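# Find an amber-lit faulty server or park at charger

## Task

Look along the aisle for a server whose front display glows amber rather than blue. If there is one, finish in front of its cabinet, viewing it from the front, so that this server sits at the precise centre of the head_camera image, upright with no sideways roll, clearly visible and not blocked by anything. If there is none, finish parked squarely within the taped charging area near the wall charger, with the robot's front or back facing the charger. Either way, every object must be where it began, nothing may be held, and the robot must not fall or finish tilted. Once everything has settled, both arms, both hands and the torso must touch nothing, and the base must not touch anything movable such as a part, box, cart, lid or drawer.

## Robot and tools

ROBOT. A Rainbow Robotics RB-Y1: a wheeled base with two drive wheels and two rear casters, a bending torso (the lower part, the leg, folds at ankle, knee and hip), two 7-joint arms with parallel grippers, and a pan/tilt head. The base is 0.66 m long and 0.58 m wide, and its front edge is 0.10 m ahead of the drive-wheel axle. It cannot move sideways. For this job the arms mostly stay tucked; driving and the head camera do the work.

FRAMES. Base frame: origin on the floor between the drive wheels, x forward, y left, z up. The chest, left_hand and right_hand readings use this frame (a hand point lies between its finger pads). Odometry frame: the base frame as it was when the scene began. base_odometry counts wheel rotation only, so slipping looks like travel. Heading runs from -3.142 to 3.142, positive to the left.

execute_actions. Arguments: "actions", a list holding one action or none (an empty list simply reports state and images), and "cameras", a list chosen from head_camera, left_wrist_camera, right_wrist_camera, all. If cameras is left out or null, every camera is returned; [] returns none. An action may contain:
- "base" with exactly one key. translate_m is a straight drive in metres, relative to where the base last reported itself: positive forward, -3 to 3. rotate_rad is a turn on the spot in radians, relative to the current heading: positive counter-clockwise seen from above, -3.2 to 3.2.
- "joints", a single object that maps joint names to absolute targets, covering both arms, torso and head together. Angles are in radians and grippers in metres. Head: head_pan_rad -0.523 to 0.523 (relative to the chest, positive left) and head_tilt_rad -0.35 to 1.57 (positive looks down). Torso: torso_squat_rad 0 to 1.2, torso_shift_rad -0.3 to 0.6, torso_pitch_rad -0.2 to 1.4, torso_yaw_rad -1.5 to 1.5 (positive left). Any torso pose must also satisfy squat+shift<=1.52, squat-shift+pitch<=1.57, shift+0.5*pitch-0.4*squat<=0.7 and shift+0.3*pitch-0.5*squat<=0.39. Arm joints use the left_/right_ prefixes, for example left_shoulder_roll_rad 0 to 3.141 and right_shoulder_roll_rad -3.141 to 0, elbows -2.617 to 0.01, and grippers 0 to 0.1 m of opening.
- "speeds" sets lower top speeds for this action only: translate_m 0.05 to 0.4 m/s, rotate_rad 0.1 to 1.509 rad/s.
- "min_time_s" (0.1 to 8) gives the shortest duration, in seconds, for arm and head motions.
A single drive or turn that would take longer than about 8.667 s is refused. A call with an unknown key or an out-of-range value is rejected entirely and nothing moves. A joint left out of an action may still be driving toward its previous target.

wait: {"seconds": 0 to 10}. It commands nothing, lets time pass, and returns the same state and images.

zoom_image: {"camera": name, "region": [x0, y0, x1, y1]} in pixels of that camera's latest full image, measured from the top-left corner, at most 504x504. It is useful for judging a display's colour. The head_camera image is 896x504, so its centre is near pixel (446, 254).

finished_scene: {"scene": current scene number}. It ends the scene for good once the last command has been held, and the result says whether the task succeeded.

RESULTS. base_status and joint_status describe how each motion finished. "done" means the target was reached; for the base it only means the wheels turned the commanded amount, even if they slipped. "off_target" means the motion stopped short and may still be pushing. "time_out", "contact_stop" (torso and arms only), "stopped_with_arm" and "limit_stop_at_<name>" mean the motion stopped and now holds where it is; a stop of one torso or arm joint halts its whole group. "limit_stop_at_own_body" means a guard stopped an arm or the torso before it hit the robot's own body. "joint command not followed", plus a cause line, means an arm's targets were withheld for collision reasons. on_its_own lists joints this call did not command, and "held at" there is a target, not a measured position. When one call reports a stop, the later calls in the same reply are not carried out. A TORQUE FAULT or OVER-TEMPERATURE FAULT freezes the robot for a while; afterwards, send your targets again.

PRACTICE. Turn the head and drive to scan the aisle, zooming on each server display. To finish at a faulty server, stand square to its cabinet front and adjust the base heading, distance and head_tilt_rad (keeping head_pan_rad near 0 if possible) until that server sits at the image centre, with the head level and nothing in the way. Otherwise back or drive straight into the taped charging area close to the charger, aligned with it. Collisions do not stop the base: drive in small steps, watch the images, and keep clear of racks, carts and walls. A bent leg can reach past the front of the base. Do not push or knock anything over, never let the arms strike or press on each other, and finish with the arms tucked and touching nothing.

Each tool is called after "Call:" as name(argument=value, ...) on one line, values as JSON.

## Session

Call:
execute_actions(actions=[])

Scene clock: 0.00 s.
base_odometry: x=+0.000 y=+0.000 heading=+0.000 (m, m, rad; odometry frame)
base_status: not commanded
joint_positions: torso_squat_rad=+0.350 torso_shift_rad=+0.000 torso_pitch_rad=+0.001 torso_yaw_rad=-0.001 left_shoulder_pitch_rad=-0.019 left_shoulder_roll_rad=+0.001 left_shoulder_yaw_rad=-0.001 left_elbow_rad=-0.283 left_forearm_roll_rad=-0.020 left_wrist_pitch_rad=-0.010 left_hand_roll_rad=+0.041 left_gripper_m=+0.100 right_shoulder_pitch_rad=+0.037 right_shoulder_roll_rad=-0.001 right_shoulder_yaw_rad=-0.025 right_elbow_rad=-0.164 right_forearm_roll_rad=-0.012 right_wrist_pitch_rad=+0.009 right_hand_roll_rad=+0.014 right_gripper_m=+0.100 head_pan_rad=-0.001 head_tilt_rad=+0.401
joint_status: not commanded
chest: x=-0.2278 y=+0.0006 z=+1.2475 quat_wxyz=(+1.000, +0.000, +0.000, +0.000) (m; base frame)
left_hand: x=-0.0753 y=+0.2196 z=+0.5788 quat_wxyz=(+0.988, -0.002, -0.155, +0.006) (m; base frame)
right_hand: x=-0.1773 y=-0.2236 z=+0.5640 quat_wxyz=(+0.998, -0.003, -0.060, -0.018) (m; base frame)
pictures: head_camera, left_wrist_camera, right_wrist_camera
Images, in order (width x height): head_camera 896x504, left_wrist_camera 644x364, right_wrist_camera 644x364.

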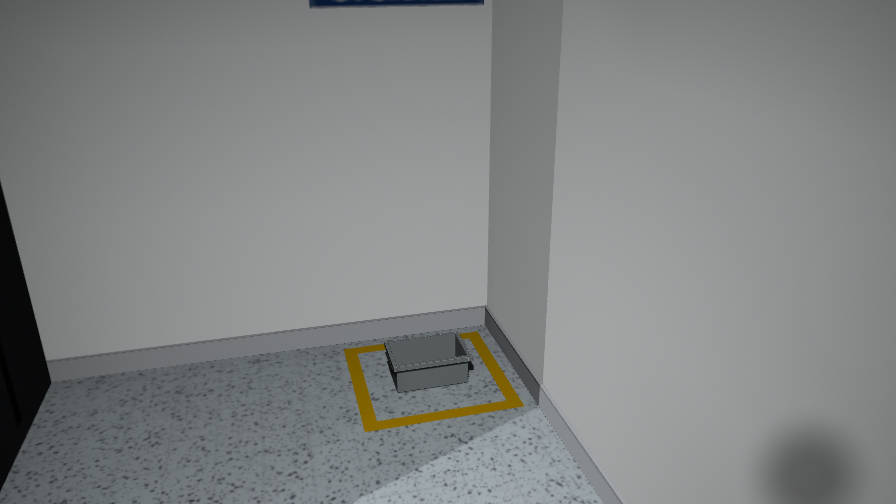

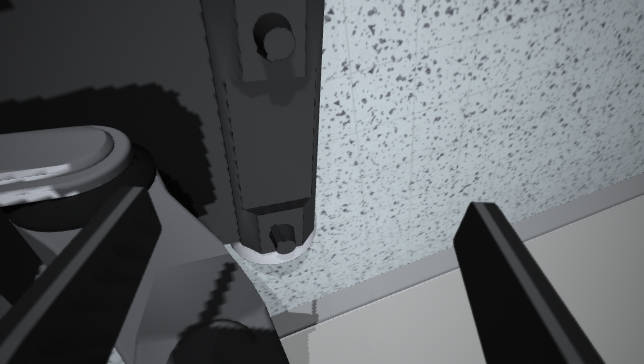

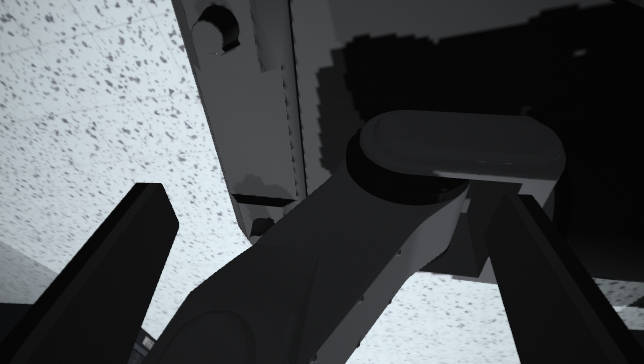

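Call:
execute_actions(actions=[{"joints":{"torso_yaw_rad":0.6,"head_pan_rad":0.5,"head_tilt_rad":0.2}}], cameras=["head_camera"])

Call:
execute_actions(actions=[{"joints":{"torso_yaw_rad":1.5}}], cameras=["head_camera"])

Scene clock: 2.37 s.
base_odometry: x=+0.000 y=+0.000 heading=+0.000 (m, m, rad; odometry frame)
base_status: not commanded
joint_positions: torso_squat_rad=+0.350 torso_shift_rad=+0.000 torso_pitch_rad=+0.001 torso_yaw_rad=+0.600 left_shoulder_pitch_rad=-0.019 left_shoulder_roll_rad=+0.001 left_shoulder_yaw_rad=-0.001 left_elbow_rad=-0.283 left_forearm_roll_rad=-0.020 left_wrist_pitch_rad=-0.010 left_hand_roll_rad=+0.041 left_gripper_m=+0.100 right_shoulder_pitch_rad=+0.037 right_shoulder_roll_rad=-0.001 right_shoulder_yaw_rad=-0.025 right_elbow_rad=-0.164 right_forearm_roll_rad=-0.012 right_wrist_pitch_rad=+0.009 right_hand_roll_rad=+0.014 right_gripper_m=+0.100 head_pan_rad=+0.500 head_tilt_rad=+0.200
joint_status: all done
chest: x=-0.2278 y=+0.0006 z=+1.2475 quat_wxyz=(+0.955, +0.000, +0.000, +0.296) (m; base frame)
left_hand: x=-0.2261 y=+0.2677 z=+0.5788 quat_wxyz=(+0.942, +0.044, -0.148, +0.298) (m; base frame)
right_hand: x=-0.0598 y=-0.1556 z=+0.5639 quat_wxyz=(+0.959, +0.015, -0.058, +0.278) (m; base frame)
pictures: head_camera
camera_calibration (this result's frames):
head_camera: T_world_to_cam=[[0.873335, -0.487012, -0.0102546, 0.208747], [-0.100439, -0.159434, -0.982086, 1.4591], [0.476652, 0.85872, -0.188154, 0.299363], [0, 0, 0, 1]] pos_world=[-0.178448, 0.0772233, 1.49143]
Images, in order (width x height): head_camera 896x504.

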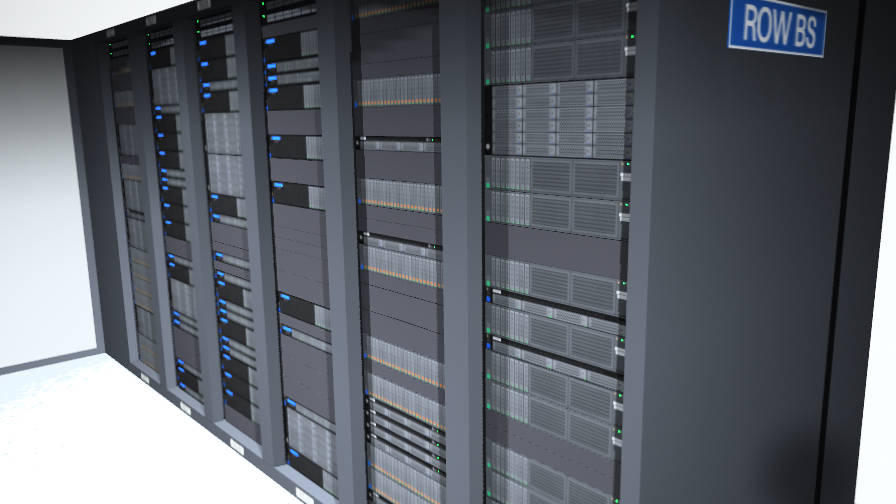

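Scene clock: 3.37 s.
base_odometry: x=+0.000 y=+0.000 heading=+0.000 (m, m, rad; odometry frame)
base_status: not commanded
joint_positions: torso_squat_rad=+0.350 torso_shift_rad=+0.000 torso_pitch_rad=+0.001 torso_yaw_rad=+0.836 left_shoulder_pitch_rad=-0.019 left_shoulder_roll_rad=+0.001 left_shoulder_yaw_rad=-0.001 left_elbow_rad=-0.283 left_forearm_roll_rad=-0.020 left_wrist_pitch_rad=-0.010 left_hand_roll_rad=+0.041 left_gripper_m=+0.100 right_shoulder_pitch_rad=+0.037 right_shoulder_roll_rad=-0.001 right_shoulder_yaw_rad=-0.025 right_elbow_rad=-0.164 right_forearm_roll_rad=-0.012 right_wrist_pitch_rad=+0.009 right_hand_roll_rad=+0.014 right_gripper_m=+0.100 head_pan_rad=+0.500 head_tilt_rad=+0.200
joint_status: torso_yaw_rad limit_stop_at_own_body (moved +0.236 of +0.900)
on_its_own: torso_yaw_rad is held at +0.836, not at your +1.500, since a limit_stop_at_own_body
chest: x=-0.2278 y=+0.0006 z=+1.2475 quat_wxyz=(+0.914, +0.000, +0.000, +0.406) (m; base frame)
left_hand: x=-0.2891 y=+0.2606 z=+0.5788 quat_wxyz=(+0.900, +0.061, -0.142, +0.407) (m; base frame)
right_hand: x=-0.0278 y=-0.1115 z=+0.5638 quat_wxyz=(+0.919, +0.022, -0.055, +0.389) (m; base frame)
pictures: head_camera
camera_calibration (this result's frames):
head_camera: T_world_to_cam=[[0.96311, -0.268903, -0.0104804, 0.229355], [-0.0604892, -0.178373, -0.982102, 1.46823], [0.262221, 0.946506, -0.188058, 0.25033], [0, 0, 0, 1]] pos_world=[-0.197723, 0.0866283, 1.49144]
Images, in order (width x height): head_camera 896x504.

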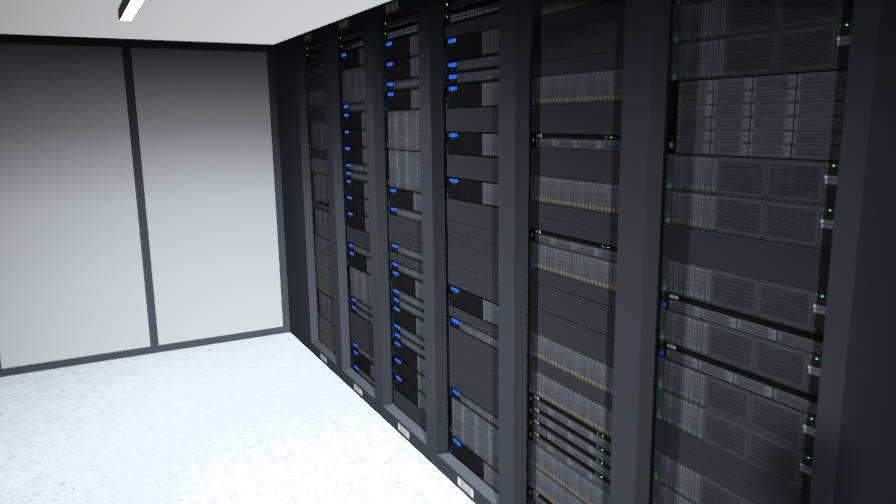

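Call:
execute_actions(actions=[{"base":{"rotate_rad":1.3},"joints":{"torso_yaw_rad":0.5}}], cameras=["head_camera"])

Scene clock: 7.73 s.
base_odometry: x=+0.000 y=+0.000 heading=+1.300 (m, m, rad; odometry frame)
base_status: done
joint_positions: torso_squat_rad=+0.350 torso_shift_rad=+0.000 torso_pitch_rad=+0.001 torso_yaw_rad=+0.500 left_shoulder_pitch_rad=-0.019 left_shoulder_roll_rad=+0.001 left_shoulder_yaw_rad=-0.001 left_elbow_rad=-0.283 left_forearm_roll_rad=-0.020 left_wrist_pitch_rad=-0.010 left_hand_roll_rad=+0.041 left_gripper_m=+0.100 right_shoulder_pitch_rad=+0.037 right_shoulder_roll_rad=-0.001 right_shoulder_yaw_rad=-0.025 right_elbow_rad=-0.164 right_forearm_roll_rad=-0.012 right_wrist_pitch_rad=+0.009 right_hand_roll_rad=+0.014 right_gripper_m=+0.100 head_pan_rad=+0.500 head_tilt_rad=+0.200
joint_status: all done
chest: x=-0.2279 y=+0.0006 z=+1.2475 quat_wxyz=(+0.969, +0.000, +0.000, +0.247) (m; base frame)
left_hand: x=-0.1993 y=+0.2662 z=+0.5788 quat_wxyz=(+0.956, +0.036, -0.150, +0.251) (m; base frame)
right_hand: x=-0.0763 y=-0.1717 z=+0.5639 quat_wxyz=(+0.971, +0.012, -0.058, +0.230) (m; base frame)
pictures: head_camera
camera_calibration (this result's frames):
head_camera: T_world_to_cam=[[0.82033, -0.571799, -0.0101688, 0.196612], [-0.115785, -0.148645, -0.982089, 1.4556], [0.560046, 0.806815, -0.188144, 0.3184], [0, 0, 0, 1]] pos_world=[-0.17107, 0.0719, 1.49143]
Images, in order (width x height): head_camera 896x504.

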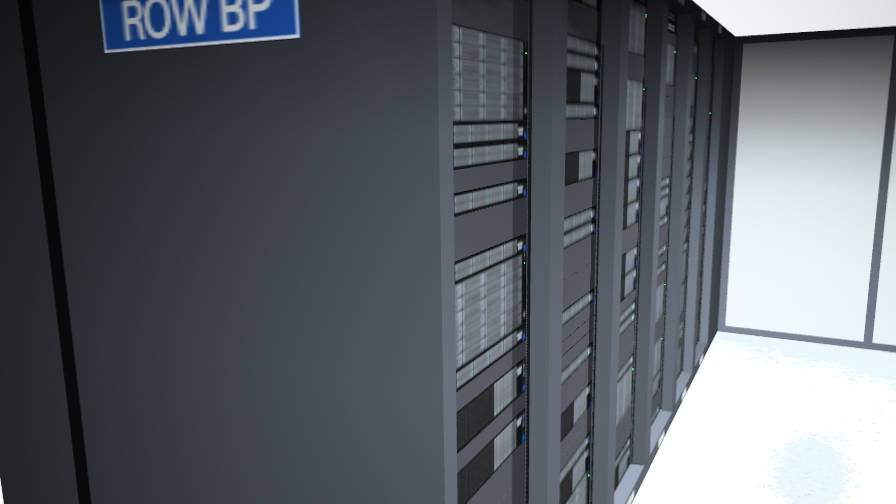

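Call:
execute_actions(actions=[{"base":{"translate_m":1.4},"joints":{"torso_yaw_rad":0.8,"torso_squat_rad":0}}], cameras=["head_camera"])

Call:
execute_actions(actions=[{"base":{"rotate_rad":0.5},"joints":{"torso_yaw_rad":1.0,"head_tilt_rad":0.4}}])

Scene clock: 13.33 s.
base_odometry: x=+0.374 y=+1.349 heading=+1.300 (m, m, rad; odometry frame)
base_status: done
joint_positions: torso_squat_rad=+0.000 torso_shift_rad=+0.000 torso_pitch_rad=+0.001 torso_yaw_rad=+0.800 left_shoulder_pitch_rad=-0.019 left_shoulder_roll_rad=+0.001 left_shoulder_yaw_rad=-0.001 left_elbow_rad=-0.283 left_forearm_roll_rad=-0.020 left_wrist_pitch_rad=-0.010 left_hand_roll_rad=+0.041 left_gripper_m=+0.100 right_shoulder_pitch_rad=+0.037 right_shoulder_roll_rad=-0.001 right_shoulder_yaw_rad=-0.025 right_elbow_rad=-0.164 right_forearm_roll_rad=-0.012 right_wrist_pitch_rad=+0.009 right_hand_roll_rad=+0.014 right_gripper_m=+0.100 head_pan_rad=+0.500 head_tilt_rad=+0.200
joint_status: all done
chest: x=-0.2278 y=+0.0006 z=+1.2899 quat_wxyz=(+0.921, +0.000, +0.001, +0.389) (m; base frame)
left_hand: x=-0.2793 y=+0.2629 z=+0.6213 quat_wxyz=(+0.908, +0.059, -0.143, +0.391) (m; base frame)
right_hand: x=-0.0323 y=-0.1190 z=+0.6062 quat_wxyz=(+0.926, +0.021, -0.056, +0.372) (m; base frame)
pictures: head_camera
camera_calibration (this result's frames):
head_camera: T_world_to_cam=[[0.952669, -0.303824, -0.0106026, 0.227528], [-0.067072, -0.176038, -0.982096, 1.50837], [0.296518, 0.936323, -0.188084, 0.266132], [0, 0, 0, 1]] pos_world=[-0.194502, 0.0854742, 1.53383]
Images, in order (width x height): head_camera 896x504.

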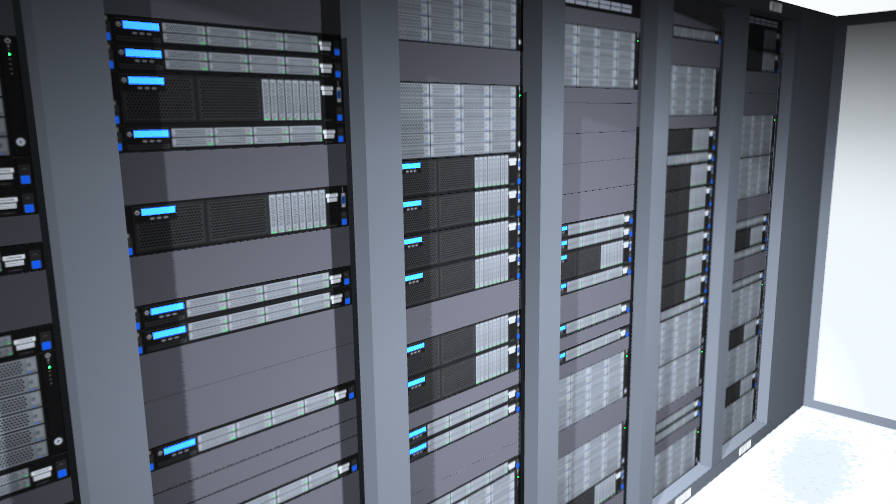

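Scene clock: 15.67 s.
base_odometry: x=+0.374 y=+1.349 heading=+1.800 (m, m, rad; odometry frame)
base_status: done
joint_positions: torso_squat_rad=+0.000 torso_shift_rad=+0.000 torso_pitch_rad=+0.001 torso_yaw_rad=+1.000 left_shoulder_pitch_rad=-0.019 left_shoulder_roll_rad=+0.001 left_shoulder_yaw_rad=-0.001 left_elbow_rad=-0.283 left_forearm_roll_rad=-0.020 left_wrist_pitch_rad=-0.010 left_hand_roll_rad=+0.041 left_gripper_m=+0.100 right_shoulder_pitch_rad=+0.037 right_shoulder_roll_rad=-0.001 right_shoulder_yaw_rad=-0.025 right_elbow_rad=-0.164 right_forearm_roll_rad=-0.012 right_wrist_pitch_rad=+0.009 right_hand_roll_rad=+0.014 right_gripper_m=+0.100 head_pan_rad=+0.500 head_tilt_rad=+0.400
joint_status: all done
chest: x=-0.2278 y=+0.0006 z=+1.2899 quat_wxyz=(+0.878, +0.000, +0.001, +0.479) (m; base frame)
left_hand: x=-0.3305 y=+0.2476 z=+0.6214 quat_wxyz=(+0.864, +0.073, -0.136, +0.479) (m; base frame)
right_hand: x=-0.0125 y=-0.0777 z=+0.6062 quat_wxyz=(+0.884, +0.027, -0.053, +0.463) (m; base frame)
pictures: head_camera, left_wrist_camera, right_wrist_camera
camera_calibration (this result's frames):
head_camera: T_world_to_cam=[[0.993961, -0.109691, -0.00303891, 0.225546], [-0.0443882, -0.376587, -0.925317, 1.43277], [0.100354, 0.919864, -0.379182, 0.507338], [0, 0, 0, 1]] pos_world=[-0.2115, 0.0976229, 1.51883]
left_wrist_camera: T_world_to_cam=[[0.486637, 0.820055, 0.301154, -0.231441], [0.549413, -0.555307, 0.624324, -0.0387144], [0.679213, -0.138361, -0.720782, 0.795017], [0, 0, 0, 1]] pos_world=[-0.406088, 0.278296, 0.666904]
right_wrist_camera: T_world_to_cam=[[-0.566703, -0.805057, -0.175302, 0.0375366], [-0.675385, 0.332036, 0.658488, -0.350897], [-0.471914, 0.491563, -0.73189, 0.562132], [0, 0, 0, 1]] pos_world=[0.0495597, -0.129594, 0.649061]
Images, in order (width x height): head_camera 896x504, left_wrist_camera 644x364, right_wrist_camera 644x364.

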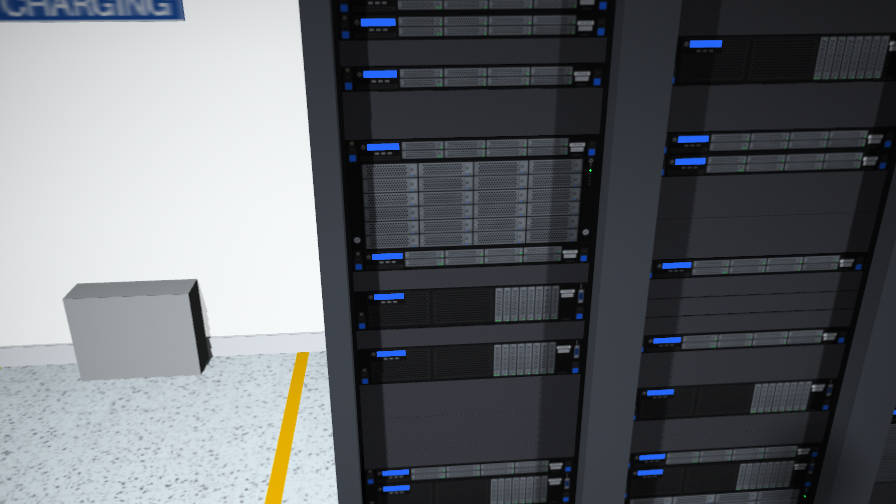

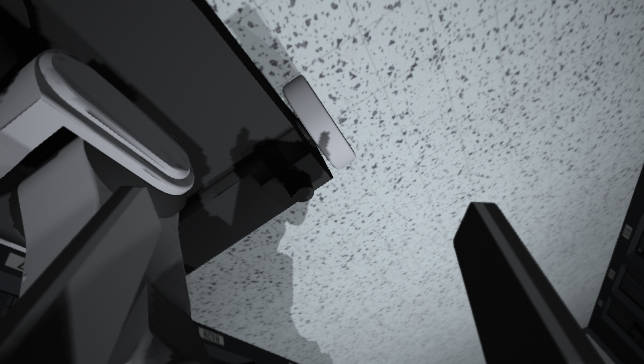

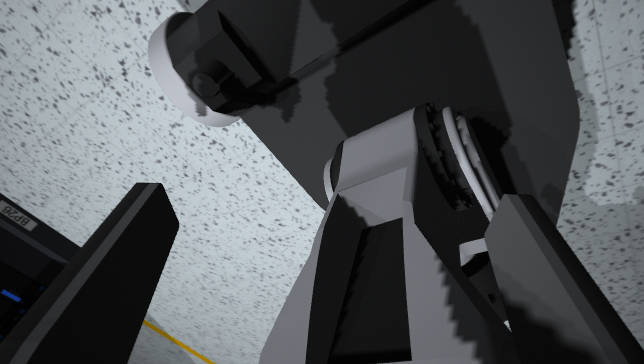

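Call:
execute_actions(actions=[{"base":{"translate_m":1.6},"joints":{"torso_yaw_rad":1.5,"head_tilt_rad":0.65}}], cameras=["head_camera"])

Call:
execute_actions(actions=[{"joints":{"head_tilt_rad":-0.1}}], cameras=["head_camera"])

Call:
execute_actions(actions=[{"joints":{"head_pan_rad":-0.5,"head_tilt_rad":0.0}}], cameras=["head_camera"])

Call:
execute_actions(actions=[{"joints":{"head_tilt_rad":0.65}}], cameras=["head_camera"])

Scene clock: 21.87 s.
base_odometry: x=+0.010 y=+2.907 heading=+1.801 (m, m, rad; odometry frame)
base_status: done
joint_positions: torso_squat_rad=+0.000 torso_shift_rad=+0.000 torso_pitch_rad=+0.001 torso_yaw_rad=+1.154 left_shoulder_pitch_rad=-0.019 left_shoulder_roll_rad=+0.001 left_shoulder_yaw_rad=-0.001 left_elbow_rad=-0.283 left_forearm_roll_rad=-0.020 left_wrist_pitch_rad=-0.010 left_hand_roll_rad=+0.041 left_gripper_m=+0.100 right_shoulder_pitch_rad=+0.037 right_shoulder_roll_rad=-0.001 right_shoulder_yaw_rad=-0.025 right_elbow_rad=-0.164 right_forearm_roll_rad=-0.012 right_wrist_pitch_rad=+0.009 right_hand_roll_rad=+0.014 right_gripper_m=+0.100 head_pan_rad=+0.500 head_tilt_rad=+0.650
joint_status: torso_yaw_rad limit_stop_at_own_body (moved +0.154 of +0.500); the others done
on_its_own: torso_yaw_rad is held at +1.154, not at your +1.500, since a limit_stop_at_own_body
chest: x=-0.2278 y=+0.0006 z=+1.2899 quat_wxyz=(+0.838, +0.000, +0.001, +0.546) (m; base frame)
left_hand: x=-0.3674 y=+0.2287 z=+0.6213 quat_wxyz=(+0.825, +0.083, -0.130, +0.544) (m; base frame)
right_hand: x=-0.0030 y=-0.0434 z=+0.6061 quat_wxyz=(+0.846, +0.031, -0.051, +0.530) (m; base frame)
pictures: head_camera
camera_calibration (this result's frames):
head_camera: T_world_to_cam=[[0.998961, 0.0450966, 0.00656846, 0.212218], [0.0321516, -0.595264, -0.802886, 1.27215], [-0.0322975, 0.802263, -0.596096, 0.802764], [0, 0, 0, 1]] pos_world=[-0.226972, 0.103666, 1.49852]
Images, in order (width x height): head_camera 896x504.

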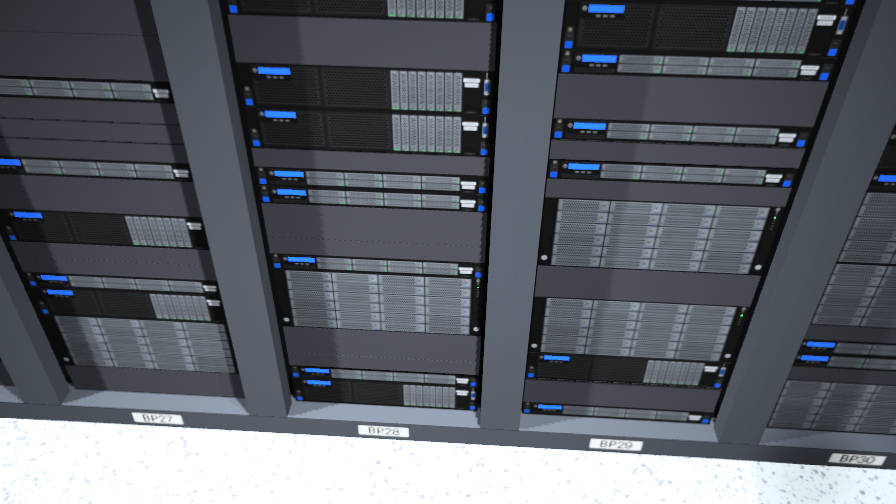

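not run: a stop came earlier in this reply.

not run: a stop came earlier in this reply.

not run: a stop came earlier in this reply.

Call:
execute_actions(actions=[{"joints":{"head_pan_rad":-0.2,"head_tilt_rad":0.5}}], cameras=["head_camera"])

Call:
execute_actions(actions=[{"joints":{"head_tilt_rad":-0.1}}], cameras=["head_camera"])

Scene clock: 23.50 s.
base_odometry: x=+0.010 y=+2.907 heading=+1.801 (m, m, rad; odometry frame)
base_status: not commanded
joint_positions: torso_squat_rad=+0.000 torso_shift_rad=+0.000 torso_pitch_rad=+0.001 torso_yaw_rad=+1.154 left_shoulder_pitch_rad=-0.019 left_shoulder_roll_rad=+0.001 left_shoulder_yaw_rad=-0.001 left_elbow_rad=-0.283 left_forearm_roll_rad=-0.020 left_wrist_pitch_rad=-0.010 left_hand_roll_rad=+0.041 left_gripper_m=+0.100 right_shoulder_pitch_rad=+0.037 right_shoulder_roll_rad=-0.001 right_shoulder_yaw_rad=-0.025 right_elbow_rad=-0.164 right_forearm_roll_rad=-0.012 right_wrist_pitch_rad=+0.009 right_hand_roll_rad=+0.014 right_gripper_m=+0.100 head_pan_rad=-0.200 head_tilt_rad=+0.500
joint_status: all done
on_its_own: torso_yaw_rad is held at +1.154, not at your +1.500, since a limit_stop_at_own_body
chest: x=-0.2278 y=+0.0006 z=+1.2899 quat_wxyz=(+0.838, +0.000, +0.001, +0.546) (m; base frame)
left_hand: x=-0.3674 y=+0.2287 z=+0.6213 quat_wxyz=(+0.825, +0.083, -0.130, +0.544) (m; base frame)
right_hand: x=-0.0030 y=-0.0434 z=+0.6061 quat_wxyz=(+0.846, +0.031, -0.051, +0.530) (m; base frame)
pictures: head_camera
camera_calibration (this result's frames):
head_camera: T_world_to_cam=[[0.792706, -0.609602, 0.00140024, 0.188492], [-0.285505, -0.373289, -0.882691, 1.31695], [0.538613, 0.699315, -0.469953, 0.741811], [0, 0, 0, 1]] pos_world=[-0.172971, 0.0877497, 1.51081]
Images, in order (width x height): head_camera 896x504.

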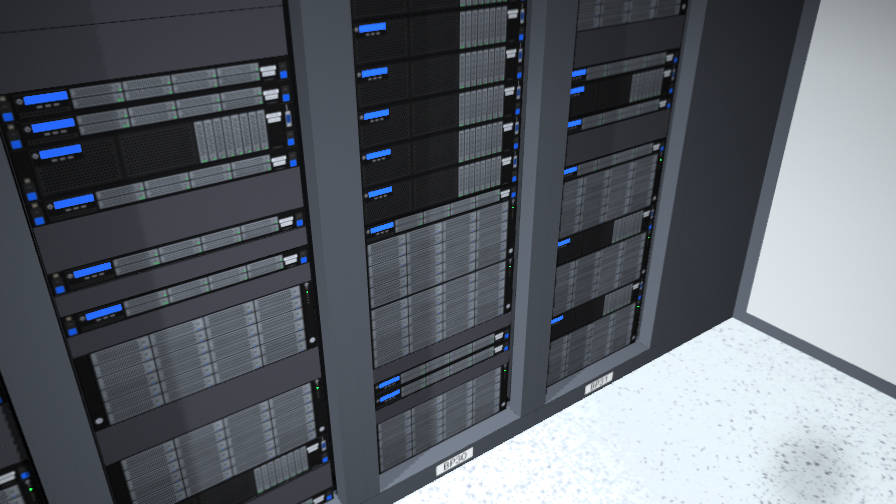

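Scene clock: 24.57 s.
base_odometry: x=+0.010 y=+2.907 heading=+1.801 (m, m, rad; odometry frame)
base_status: not commanded
joint_positions: torso_squat_rad=+0.000 torso_shift_rad=+0.000 torso_pitch_rad=+0.001 torso_yaw_rad=+1.154 left_shoulder_pitch_rad=-0.019 left_shoulder_roll_rad=+0.001 left_shoulder_yaw_rad=-0.001 left_elbow_rad=-0.283 left_forearm_roll_rad=-0.020 left_wrist_pitch_rad=-0.010 left_hand_roll_rad=+0.041 left_gripper_m=+0.100 right_shoulder_pitch_rad=+0.037 right_shoulder_roll_rad=-0.001 right_shoulder_yaw_rad=-0.025 right_elbow_rad=-0.164 right_forearm_roll_rad=-0.012 right_wrist_pitch_rad=+0.009 right_hand_roll_rad=+0.014 right_gripper_m=+0.100 head_pan_rad=-0.200 head_tilt_rad=-0.100
joint_status: all done
on_its_own: torso_yaw_rad is held at +1.154, not at your +1.500, since a limit_stop_at_own_body
chest: x=-0.2278 y=+0.0006 z=+1.2899 quat_wxyz=(+0.838, +0.000, +0.001, +0.546) (m; base frame)
left_hand: x=-0.3674 y=+0.2287 z=+0.6213 quat_wxyz=(+0.825, +0.083, -0.130, +0.544) (m; base frame)
right_hand: x=-0.0030 y=-0.0434 z=+0.6061 quat_wxyz=(+0.846, +0.031, -0.051, +0.530) (m; base frame)
pictures: head_camera
camera_calibration (this result's frames):
head_camera: T_world_to_cam=[[0.796092, -0.604812, -0.0209964, 0.222503], [0.0500635, 0.100393, -0.993687, 1.54583], [0.603102, 0.790015, 0.110201, -0.110396], [0, 0, 0, 1]] pos_world=[-0.187942, 0.0665957, 1.55291]
Images, in order (width x height): head_camera 896x504.

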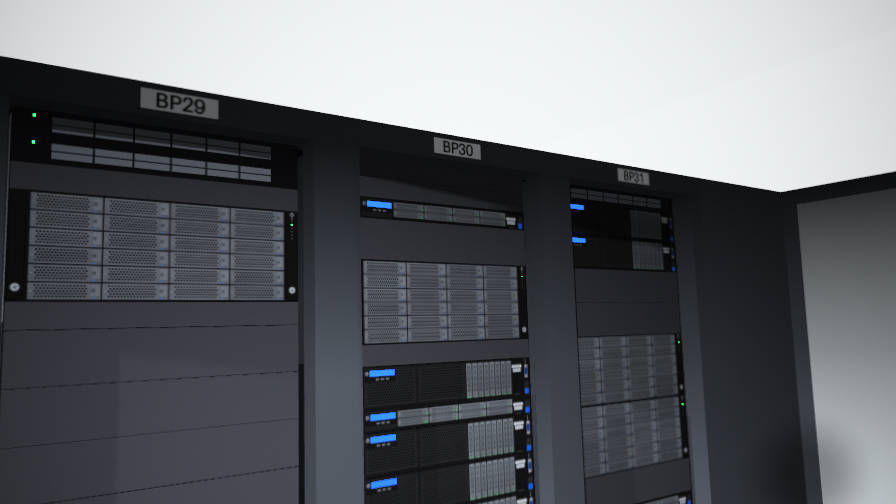

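Call:
execute_actions(actions=[{"base":{"translate_m":-2.0},"joints":{"head_pan_rad":-0.1,"head_tilt_rad":0.0,"torso_yaw_rad":1.1}}], cameras=["head_camera"])

Call:
execute_actions(actions=[{"joints":{"head_tilt_rad":0.65,"head_pan_rad":0.5}}], cameras=["head_camera"])

Scene clock: 31.97 s.
base_odometry: x=+0.467 y=+0.960 heading=+1.802 (m, m, rad; odometry frame)
base_status: done
joint_positions: torso_squat_rad=+0.000 torso_shift_rad=+0.000 torso_pitch_rad=+0.001 torso_yaw_rad=+1.100 left_shoulder_pitch_rad=-0.019 left_shoulder_roll_rad=+0.001 left_shoulder_yaw_rad=-0.001 left_elbow_rad=-0.283 left_forearm_roll_rad=-0.020 left_wrist_pitch_rad=-0.010 left_hand_roll_rad=+0.041 left_gripper_m=+0.100 right_shoulder_pitch_rad=+0.037 right_shoulder_roll_rad=-0.001 right_shoulder_yaw_rad=-0.025 right_elbow_rad=-0.164 right_forearm_roll_rad=-0.012 right_wrist_pitch_rad=+0.009 right_hand_roll_rad=+0.014 right_gripper_m=+0.100 head_pan_rad=-0.100 head_tilt_rad=+0.000
joint_status: all done
chest: x=-0.2278 y=+0.0006 z=+1.2899 quat_wxyz=(+0.853, +0.000, +0.001, +0.523) (m; base frame)
left_hand: x=-0.3547 y=+0.2361 z=+0.6214 quat_wxyz=(+0.839, +0.079, -0.133, +0.522) (m; base frame)
right_hand: x=-0.0058 y=-0.0556 z=+0.6062 quat_wxyz=(+0.860, +0.029, -0.052, +0.507) (m; base frame)
pictures: head_camera
camera_calibration (this result's frames):
head_camera: T_world_to_cam=[[0.821807, -0.569496, -0.0175471, 0.221117], [-0.00839422, 0.0186919, -0.99979, 1.54386], [0.569704, 0.821782, 0.0105807, 0.0299069], [0, 0, 0, 1]] pos_world=[-0.185794, 0.0724906, 1.5471]
Images, in order (width x height): head_camera 896x504.

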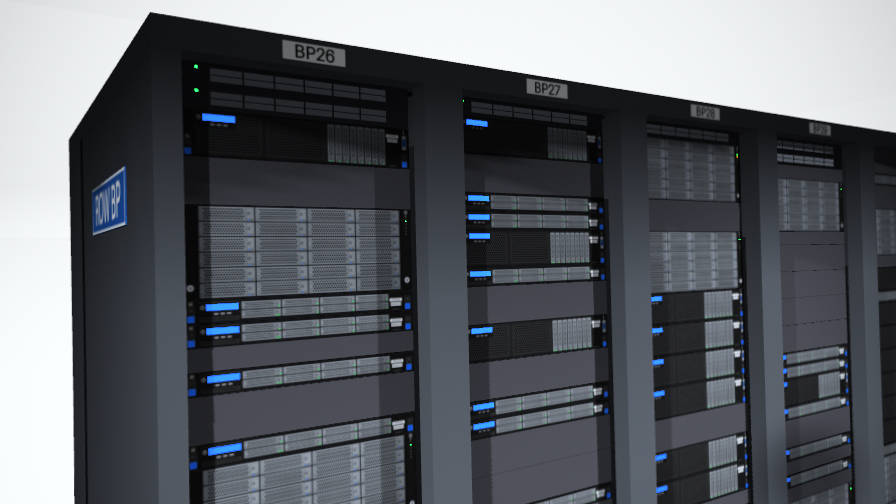

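Scene clock: 33.07 s.
base_odometry: x=+0.467 y=+0.960 heading=+1.802 (m, m, rad; odometry frame)
base_status: not commanded
joint_positions: torso_squat_rad=+0.000 torso_shift_rad=+0.000 torso_pitch_rad=+0.001 torso_yaw_rad=+1.100 left_shoulder_pitch_rad=-0.019 left_shoulder_roll_rad=+0.001 left_shoulder_yaw_rad=-0.001 left_elbow_rad=-0.283 left_forearm_roll_rad=-0.020 left_wrist_pitch_rad=-0.010 left_hand_roll_rad=+0.041 left_gripper_m=+0.100 right_shoulder_pitch_rad=+0.037 right_shoulder_roll_rad=-0.001 right_shoulder_yaw_rad=-0.025 right_elbow_rad=-0.164 right_forearm_roll_rad=-0.012 right_wrist_pitch_rad=+0.009 right_hand_roll_rad=+0.014 right_gripper_m=+0.100 head_pan_rad=+0.500 head_tilt_rad=+0.650
joint_status: all done
chest: x=-0.2278 y=+0.0006 z=+1.2899 quat_wxyz=(+0.853, +0.000, +0.001, +0.523) (m; base frame)
left_hand: x=-0.3547 y=+0.2361 z=+0.6214 quat_wxyz=(+0.839, +0.079, -0.133, +0.522) (m; base frame)
right_hand: x=-0.0058 y=-0.0556 z=+0.6062 quat_wxyz=(+0.860, +0.029, -0.052, +0.507) (m; base frame)
pictures: head_camera
camera_calibration (this result's frames):
head_camera: T_world_to_cam=[[0.999934, -0.00928307, 0.00669985, 0.212345], [-0.000155324, -0.596174, -0.802855, 1.26475], [0.0114472, 0.802802, -0.596136, 0.812777], [0, 0, 0, 1]] pos_world=[-0.221439, 0.103484, 1.49852]
Images, in order (width x height): head_camera 896x504.

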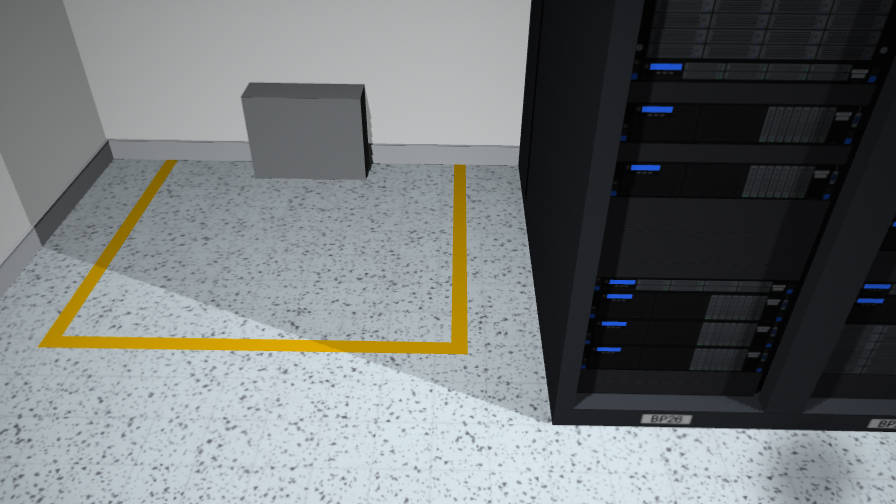

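Call:
execute_actions(actions=[{"base":{"translate_m":-0.81},"joints":{"head_pan_rad":-0.5,"head_tilt_rad":0.55,"torso_yaw_rad":0}}], cameras=["head_camera"])

Call:
execute_actions(actions=[{"joints":{"head_tilt_rad":-0.05}}], cameras=["head_camera"])

Call:
execute_actions(actions=[{"base":{"rotate_rad":1.55},"joints":{"head_tilt_rad":0.7,"head_pan_rad":0}}], cameras=["head_camera"])

Scene clock: 38.17 s.
base_odometry: x=+0.653 y=+0.171 heading=+1.803 (m, m, rad; odometry frame)
base_status: done
joint_positions: torso_squat_rad=+0.000 torso_shift_rad=+0.000 torso_pitch_rad=+0.001 torso_yaw_rad=+0.000 left_shoulder_pitch_rad=-0.019 left_shoulder_roll_rad=+0.001 left_shoulder_yaw_rad=-0.001 left_elbow_rad=-0.283 left_forearm_roll_rad=-0.020 left_wrist_pitch_rad=-0.010 left_hand_roll_rad=+0.041 left_gripper_m=+0.100 right_shoulder_pitch_rad=+0.037 right_shoulder_roll_rad=-0.001 right_shoulder_yaw_rad=-0.025 right_elbow_rad=-0.164 right_forearm_roll_rad=-0.012 right_wrist_pitch_rad=+0.009 right_hand_roll_rad=+0.014 right_gripper_m=+0.100 head_pan_rad=-0.500 head_tilt_rad=+0.550
joint_status: all done
chest: x=-0.2279 y=+0.0006 z=+1.2899 quat_wxyz=(+1.000, +0.000, +0.000, +0.000) (m; base frame)
left_hand: x=-0.0754 y=+0.2197 z=+0.6212 quat_wxyz=(+0.988, -0.002, -0.155, +0.006) (m; base frame)
right_hand: x=-0.1773 y=-0.2236 z=+0.6064 quat_wxyz=(+0.998, -0.003, -0.060, -0.018) (m; base frame)
pictures: head_camera
camera_calibration (this result's frames):
head_camera: T_world_to_cam=[[-0.513299, -0.858197, 0.00459252, -0.107295], [-0.442007, 0.259776, -0.858572, 1.24453], [0.735631, -0.442734, -0.512672, 0.853962], [0, 0, 0, 1]] pos_world=[-0.133184, -0.0373009, 1.50682]
Images, in order (width x height): head_camera 896x504.

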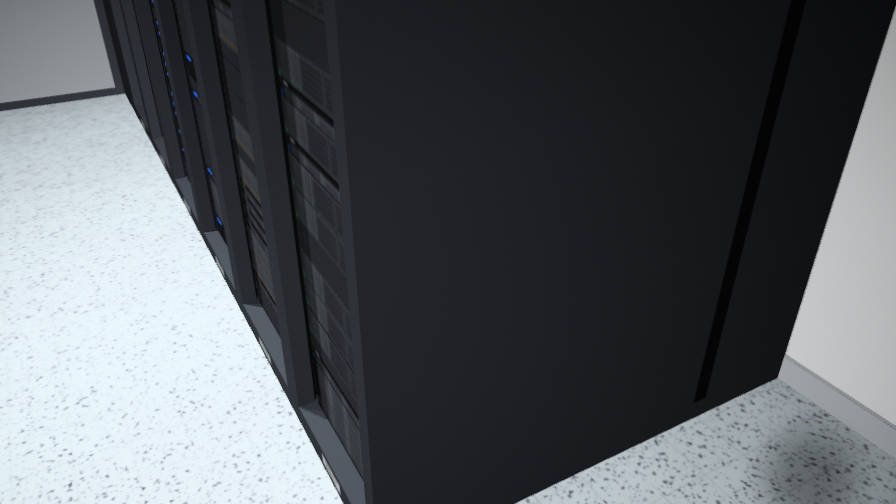

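Scene clock: 39.23 s.
base_odometry: x=+0.653 y=+0.171 heading=+1.803 (m, m, rad; odometry frame)
base_status: not commanded
joint_positions: torso_squat_rad=+0.000 torso_shift_rad=+0.000 torso_pitch_rad=+0.001 torso_yaw_rad=+0.000 left_shoulder_pitch_rad=-0.019 left_shoulder_roll_rad=+0.001 left_shoulder_yaw_rad=-0.001 left_elbow_rad=-0.283 left_forearm_roll_rad=-0.020 left_wrist_pitch_rad=-0.010 left_hand_roll_rad=+0.041 left_gripper_m=+0.100 right_shoulder_pitch_rad=+0.037 right_shoulder_roll_rad=-0.001 right_shoulder_yaw_rad=-0.025 right_elbow_rad=-0.164 right_forearm_roll_rad=-0.012 right_wrist_pitch_rad=+0.009 right_hand_roll_rad=+0.014 right_gripper_m=+0.100 head_pan_rad=-0.500 head_tilt_rad=-0.050
joint_status: all done
chest: x=-0.2279 y=+0.0006 z=+1.2899 quat_wxyz=(+1.000, +0.000, +0.000, +0.000) (m; base frame)
left_hand: x=-0.0754 y=+0.2197 z=+0.6212 quat_wxyz=(+0.988, -0.002, -0.155, +0.006) (m; base frame)
right_hand: x=-0.1773 y=-0.2236 z=+0.6064 quat_wxyz=(+0.998, -0.003, -0.060, -0.018) (m; base frame)
pictures: head_camera
camera_calibration (this result's frames):
head_camera: T_world_to_cam=[[-0.509134, -0.860498, -0.0180651, -0.0726766], [0.0619493, -0.015703, -0.997956, 1.5561], [0.858455, -0.509212, 0.0613021, 0.0240689], [0, 0, 0, 1]] pos_world=[-0.154064, -0.0258465, 1.55013]
Images, in order (width x height): head_camera 896x504.

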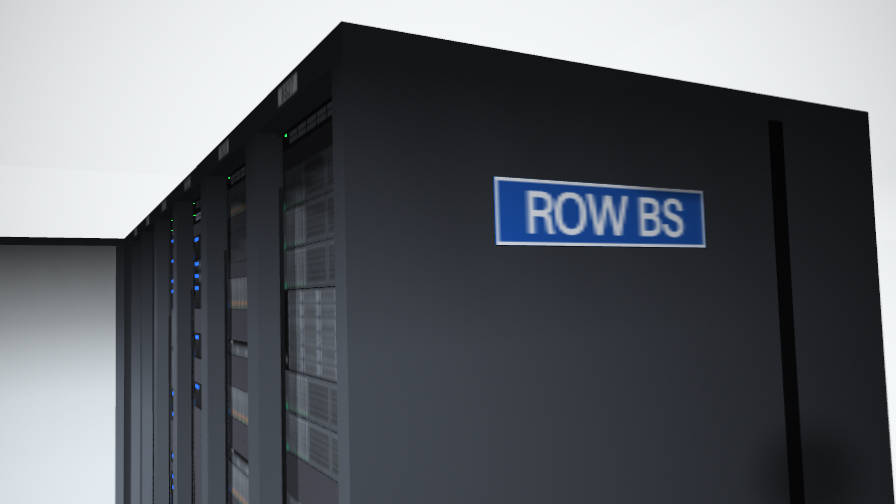

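Scene clock: 43.10 s.
base_odometry: x=+0.653 y=+0.171 heading=-2.931 (m, m, rad; odometry frame)
base_status: done
joint_positions: torso_squat_rad=+0.000 torso_shift_rad=+0.000 torso_pitch_rad=+0.001 torso_yaw_rad=+0.000 left_shoulder_pitch_rad=-0.019 left_shoulder_roll_rad=+0.001 left_shoulder_yaw_rad=-0.001 left_elbow_rad=-0.283 left_forearm_roll_rad=-0.020 left_wrist_pitch_rad=-0.010 left_hand_roll_rad=+0.041 left_gripper_m=+0.100 right_shoulder_pitch_rad=+0.037 right_shoulder_roll_rad=-0.001 right_shoulder_yaw_rad=-0.025 right_elbow_rad=-0.164 right_forearm_roll_rad=-0.012 right_wrist_pitch_rad=+0.009 right_hand_roll_rad=+0.014 right_gripper_m=+0.100 head_pan_rad=+0.000 head_tilt_rad=+0.700
joint_status: all done
chest: x=-0.2279 y=+0.0006 z=+1.2899 quat_wxyz=(+1.000, +0.000, +0.000, +0.000) (m; base frame)
left_hand: x=-0.0754 y=+0.2197 z=+0.6212 quat_wxyz=(+0.988, -0.002, -0.155, +0.006) (m; base frame)
right_hand: x=-0.1773 y=-0.2236 z=+0.6064 quat_wxyz=(+0.998, -0.003, -0.060, -0.018) (m; base frame)
pictures: head_camera
camera_calibration (this result's frames):
head_camera: T_world_to_cam=[[-0.0380662, -0.999224, 0.0101065, -0.0176728], [-0.635256, 0.016391, -0.772128, 1.07613], [0.771363, -0.0358122, -0.635387, 1.04389], [0, 0, 0, 1]] pos_world=[-0.12227, 0.00208585, 1.49436]
Images, in order (width x height): head_camera 896x504.

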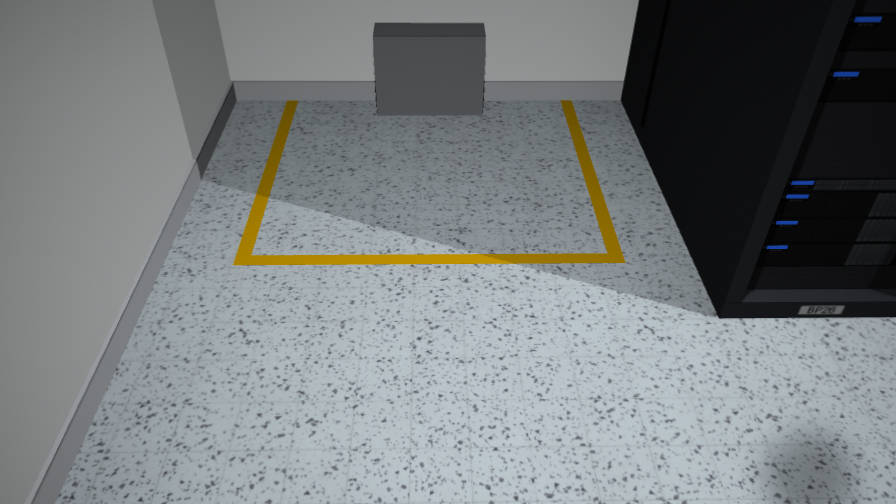

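Call:
execute_actions(actions=[{"base":{"translate_m":2.42},"joints":{"head_tilt_rad":1.3}}])

Scene clock: 51.07 s.
base_odometry: x=-1.714 y=-0.336 heading=-2.930 (m, m, rad; odometry frame)
base_status: done
joint_positions: torso_squat_rad=+0.000 torso_shift_rad=+0.000 torso_pitch_rad=+0.001 torso_yaw_rad=+0.000 left_shoulder_pitch_rad=-0.019 left_shoulder_roll_rad=+0.001 left_shoulder_yaw_rad=-0.001 left_elbow_rad=-0.283 left_forearm_roll_rad=-0.020 left_wrist_pitch_rad=-0.010 left_hand_roll_rad=+0.041 left_gripper_m=+0.100 right_shoulder_pitch_rad=+0.037 right_shoulder_roll_rad=-0.001 right_shoulder_yaw_rad=-0.025 right_elbow_rad=-0.164 right_forearm_roll_rad=-0.012 right_wrist_pitch_rad=+0.009 right_hand_roll_rad=+0.014 right_gripper_m=+0.100 head_pan_rad=+0.000 head_tilt_rad=+1.300
joint_status: all done
chest: x=-0.2278 y=+0.0006 z=+1.2899 quat_wxyz=(+1.000, +0.000, +0.000, +0.000) (m; base frame)
left_hand: x=-0.0754 y=+0.2197 z=+0.6212 quat_wxyz=(+0.988, -0.002, -0.155, +0.006) (m; base frame)
right_hand: x=-0.1771 y=-0.2236 z=+0.6064 quat_wxyz=(+0.998, -0.003, -0.060, -0.018) (m; base frame)
pictures: head_camera, left_wrist_camera, right_wrist_camera
camera_calibration (this result's frames):
head_camera: T_world_to_cam=[[-0.0260933, -0.999211, 0.0299257, -0.0447359], [-0.960305, 0.0167379, -0.27845, 0.273778], [0.277729, -0.0360035, -0.959984, 1.42591], [0, 0, 0, 1]] pos_world=[-0.134275, 0.00205477, 1.44643]
left_wrist_camera: T_world_to_cam=[[0.952942, 0.0338968, 0.301253, -0.124871], [-0.170527, -0.76167, 0.625124, -0.203622], [0.250645, -0.647078, -0.720047, 0.696766], [0, 0, 0, 1]] pos_world=[-0.0903696, 0.300002, 0.666611]
right_wrist_camera: T_world_to_cam=[[-0.983549, 0.041693, -0.175762, -0.0573754], [-0.0857935, 0.748438, 0.657632, -0.215739], [0.158966, 0.661893, -0.732549, 0.706582], [0, 0, 0, 1]] pos_world=[-0.187263, -0.303822, 0.649398]
Images, in order (width x height): head_camera 896x504, left_wrist_camera 644x364, right_wrist_camera 644x364.

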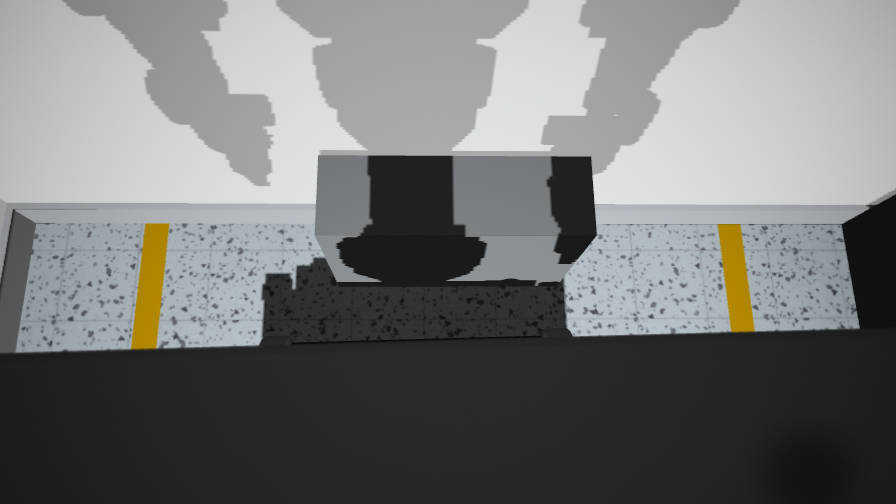

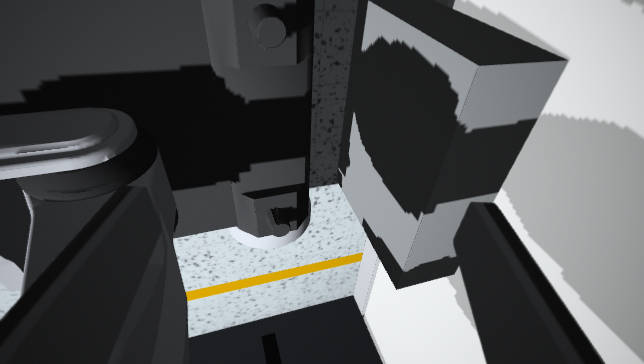

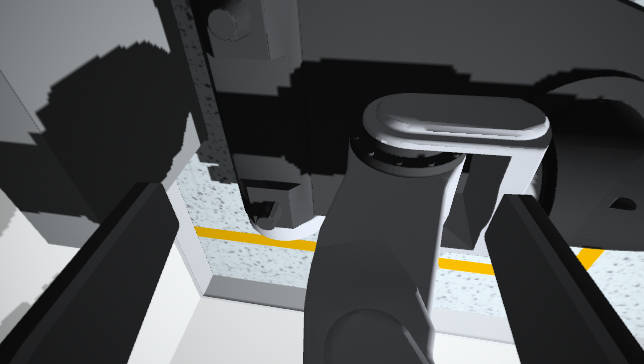

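Within ~1.5° and 5 cm; good.

Call:
finished_scene(scene=1)

The scene is finished: the task was done.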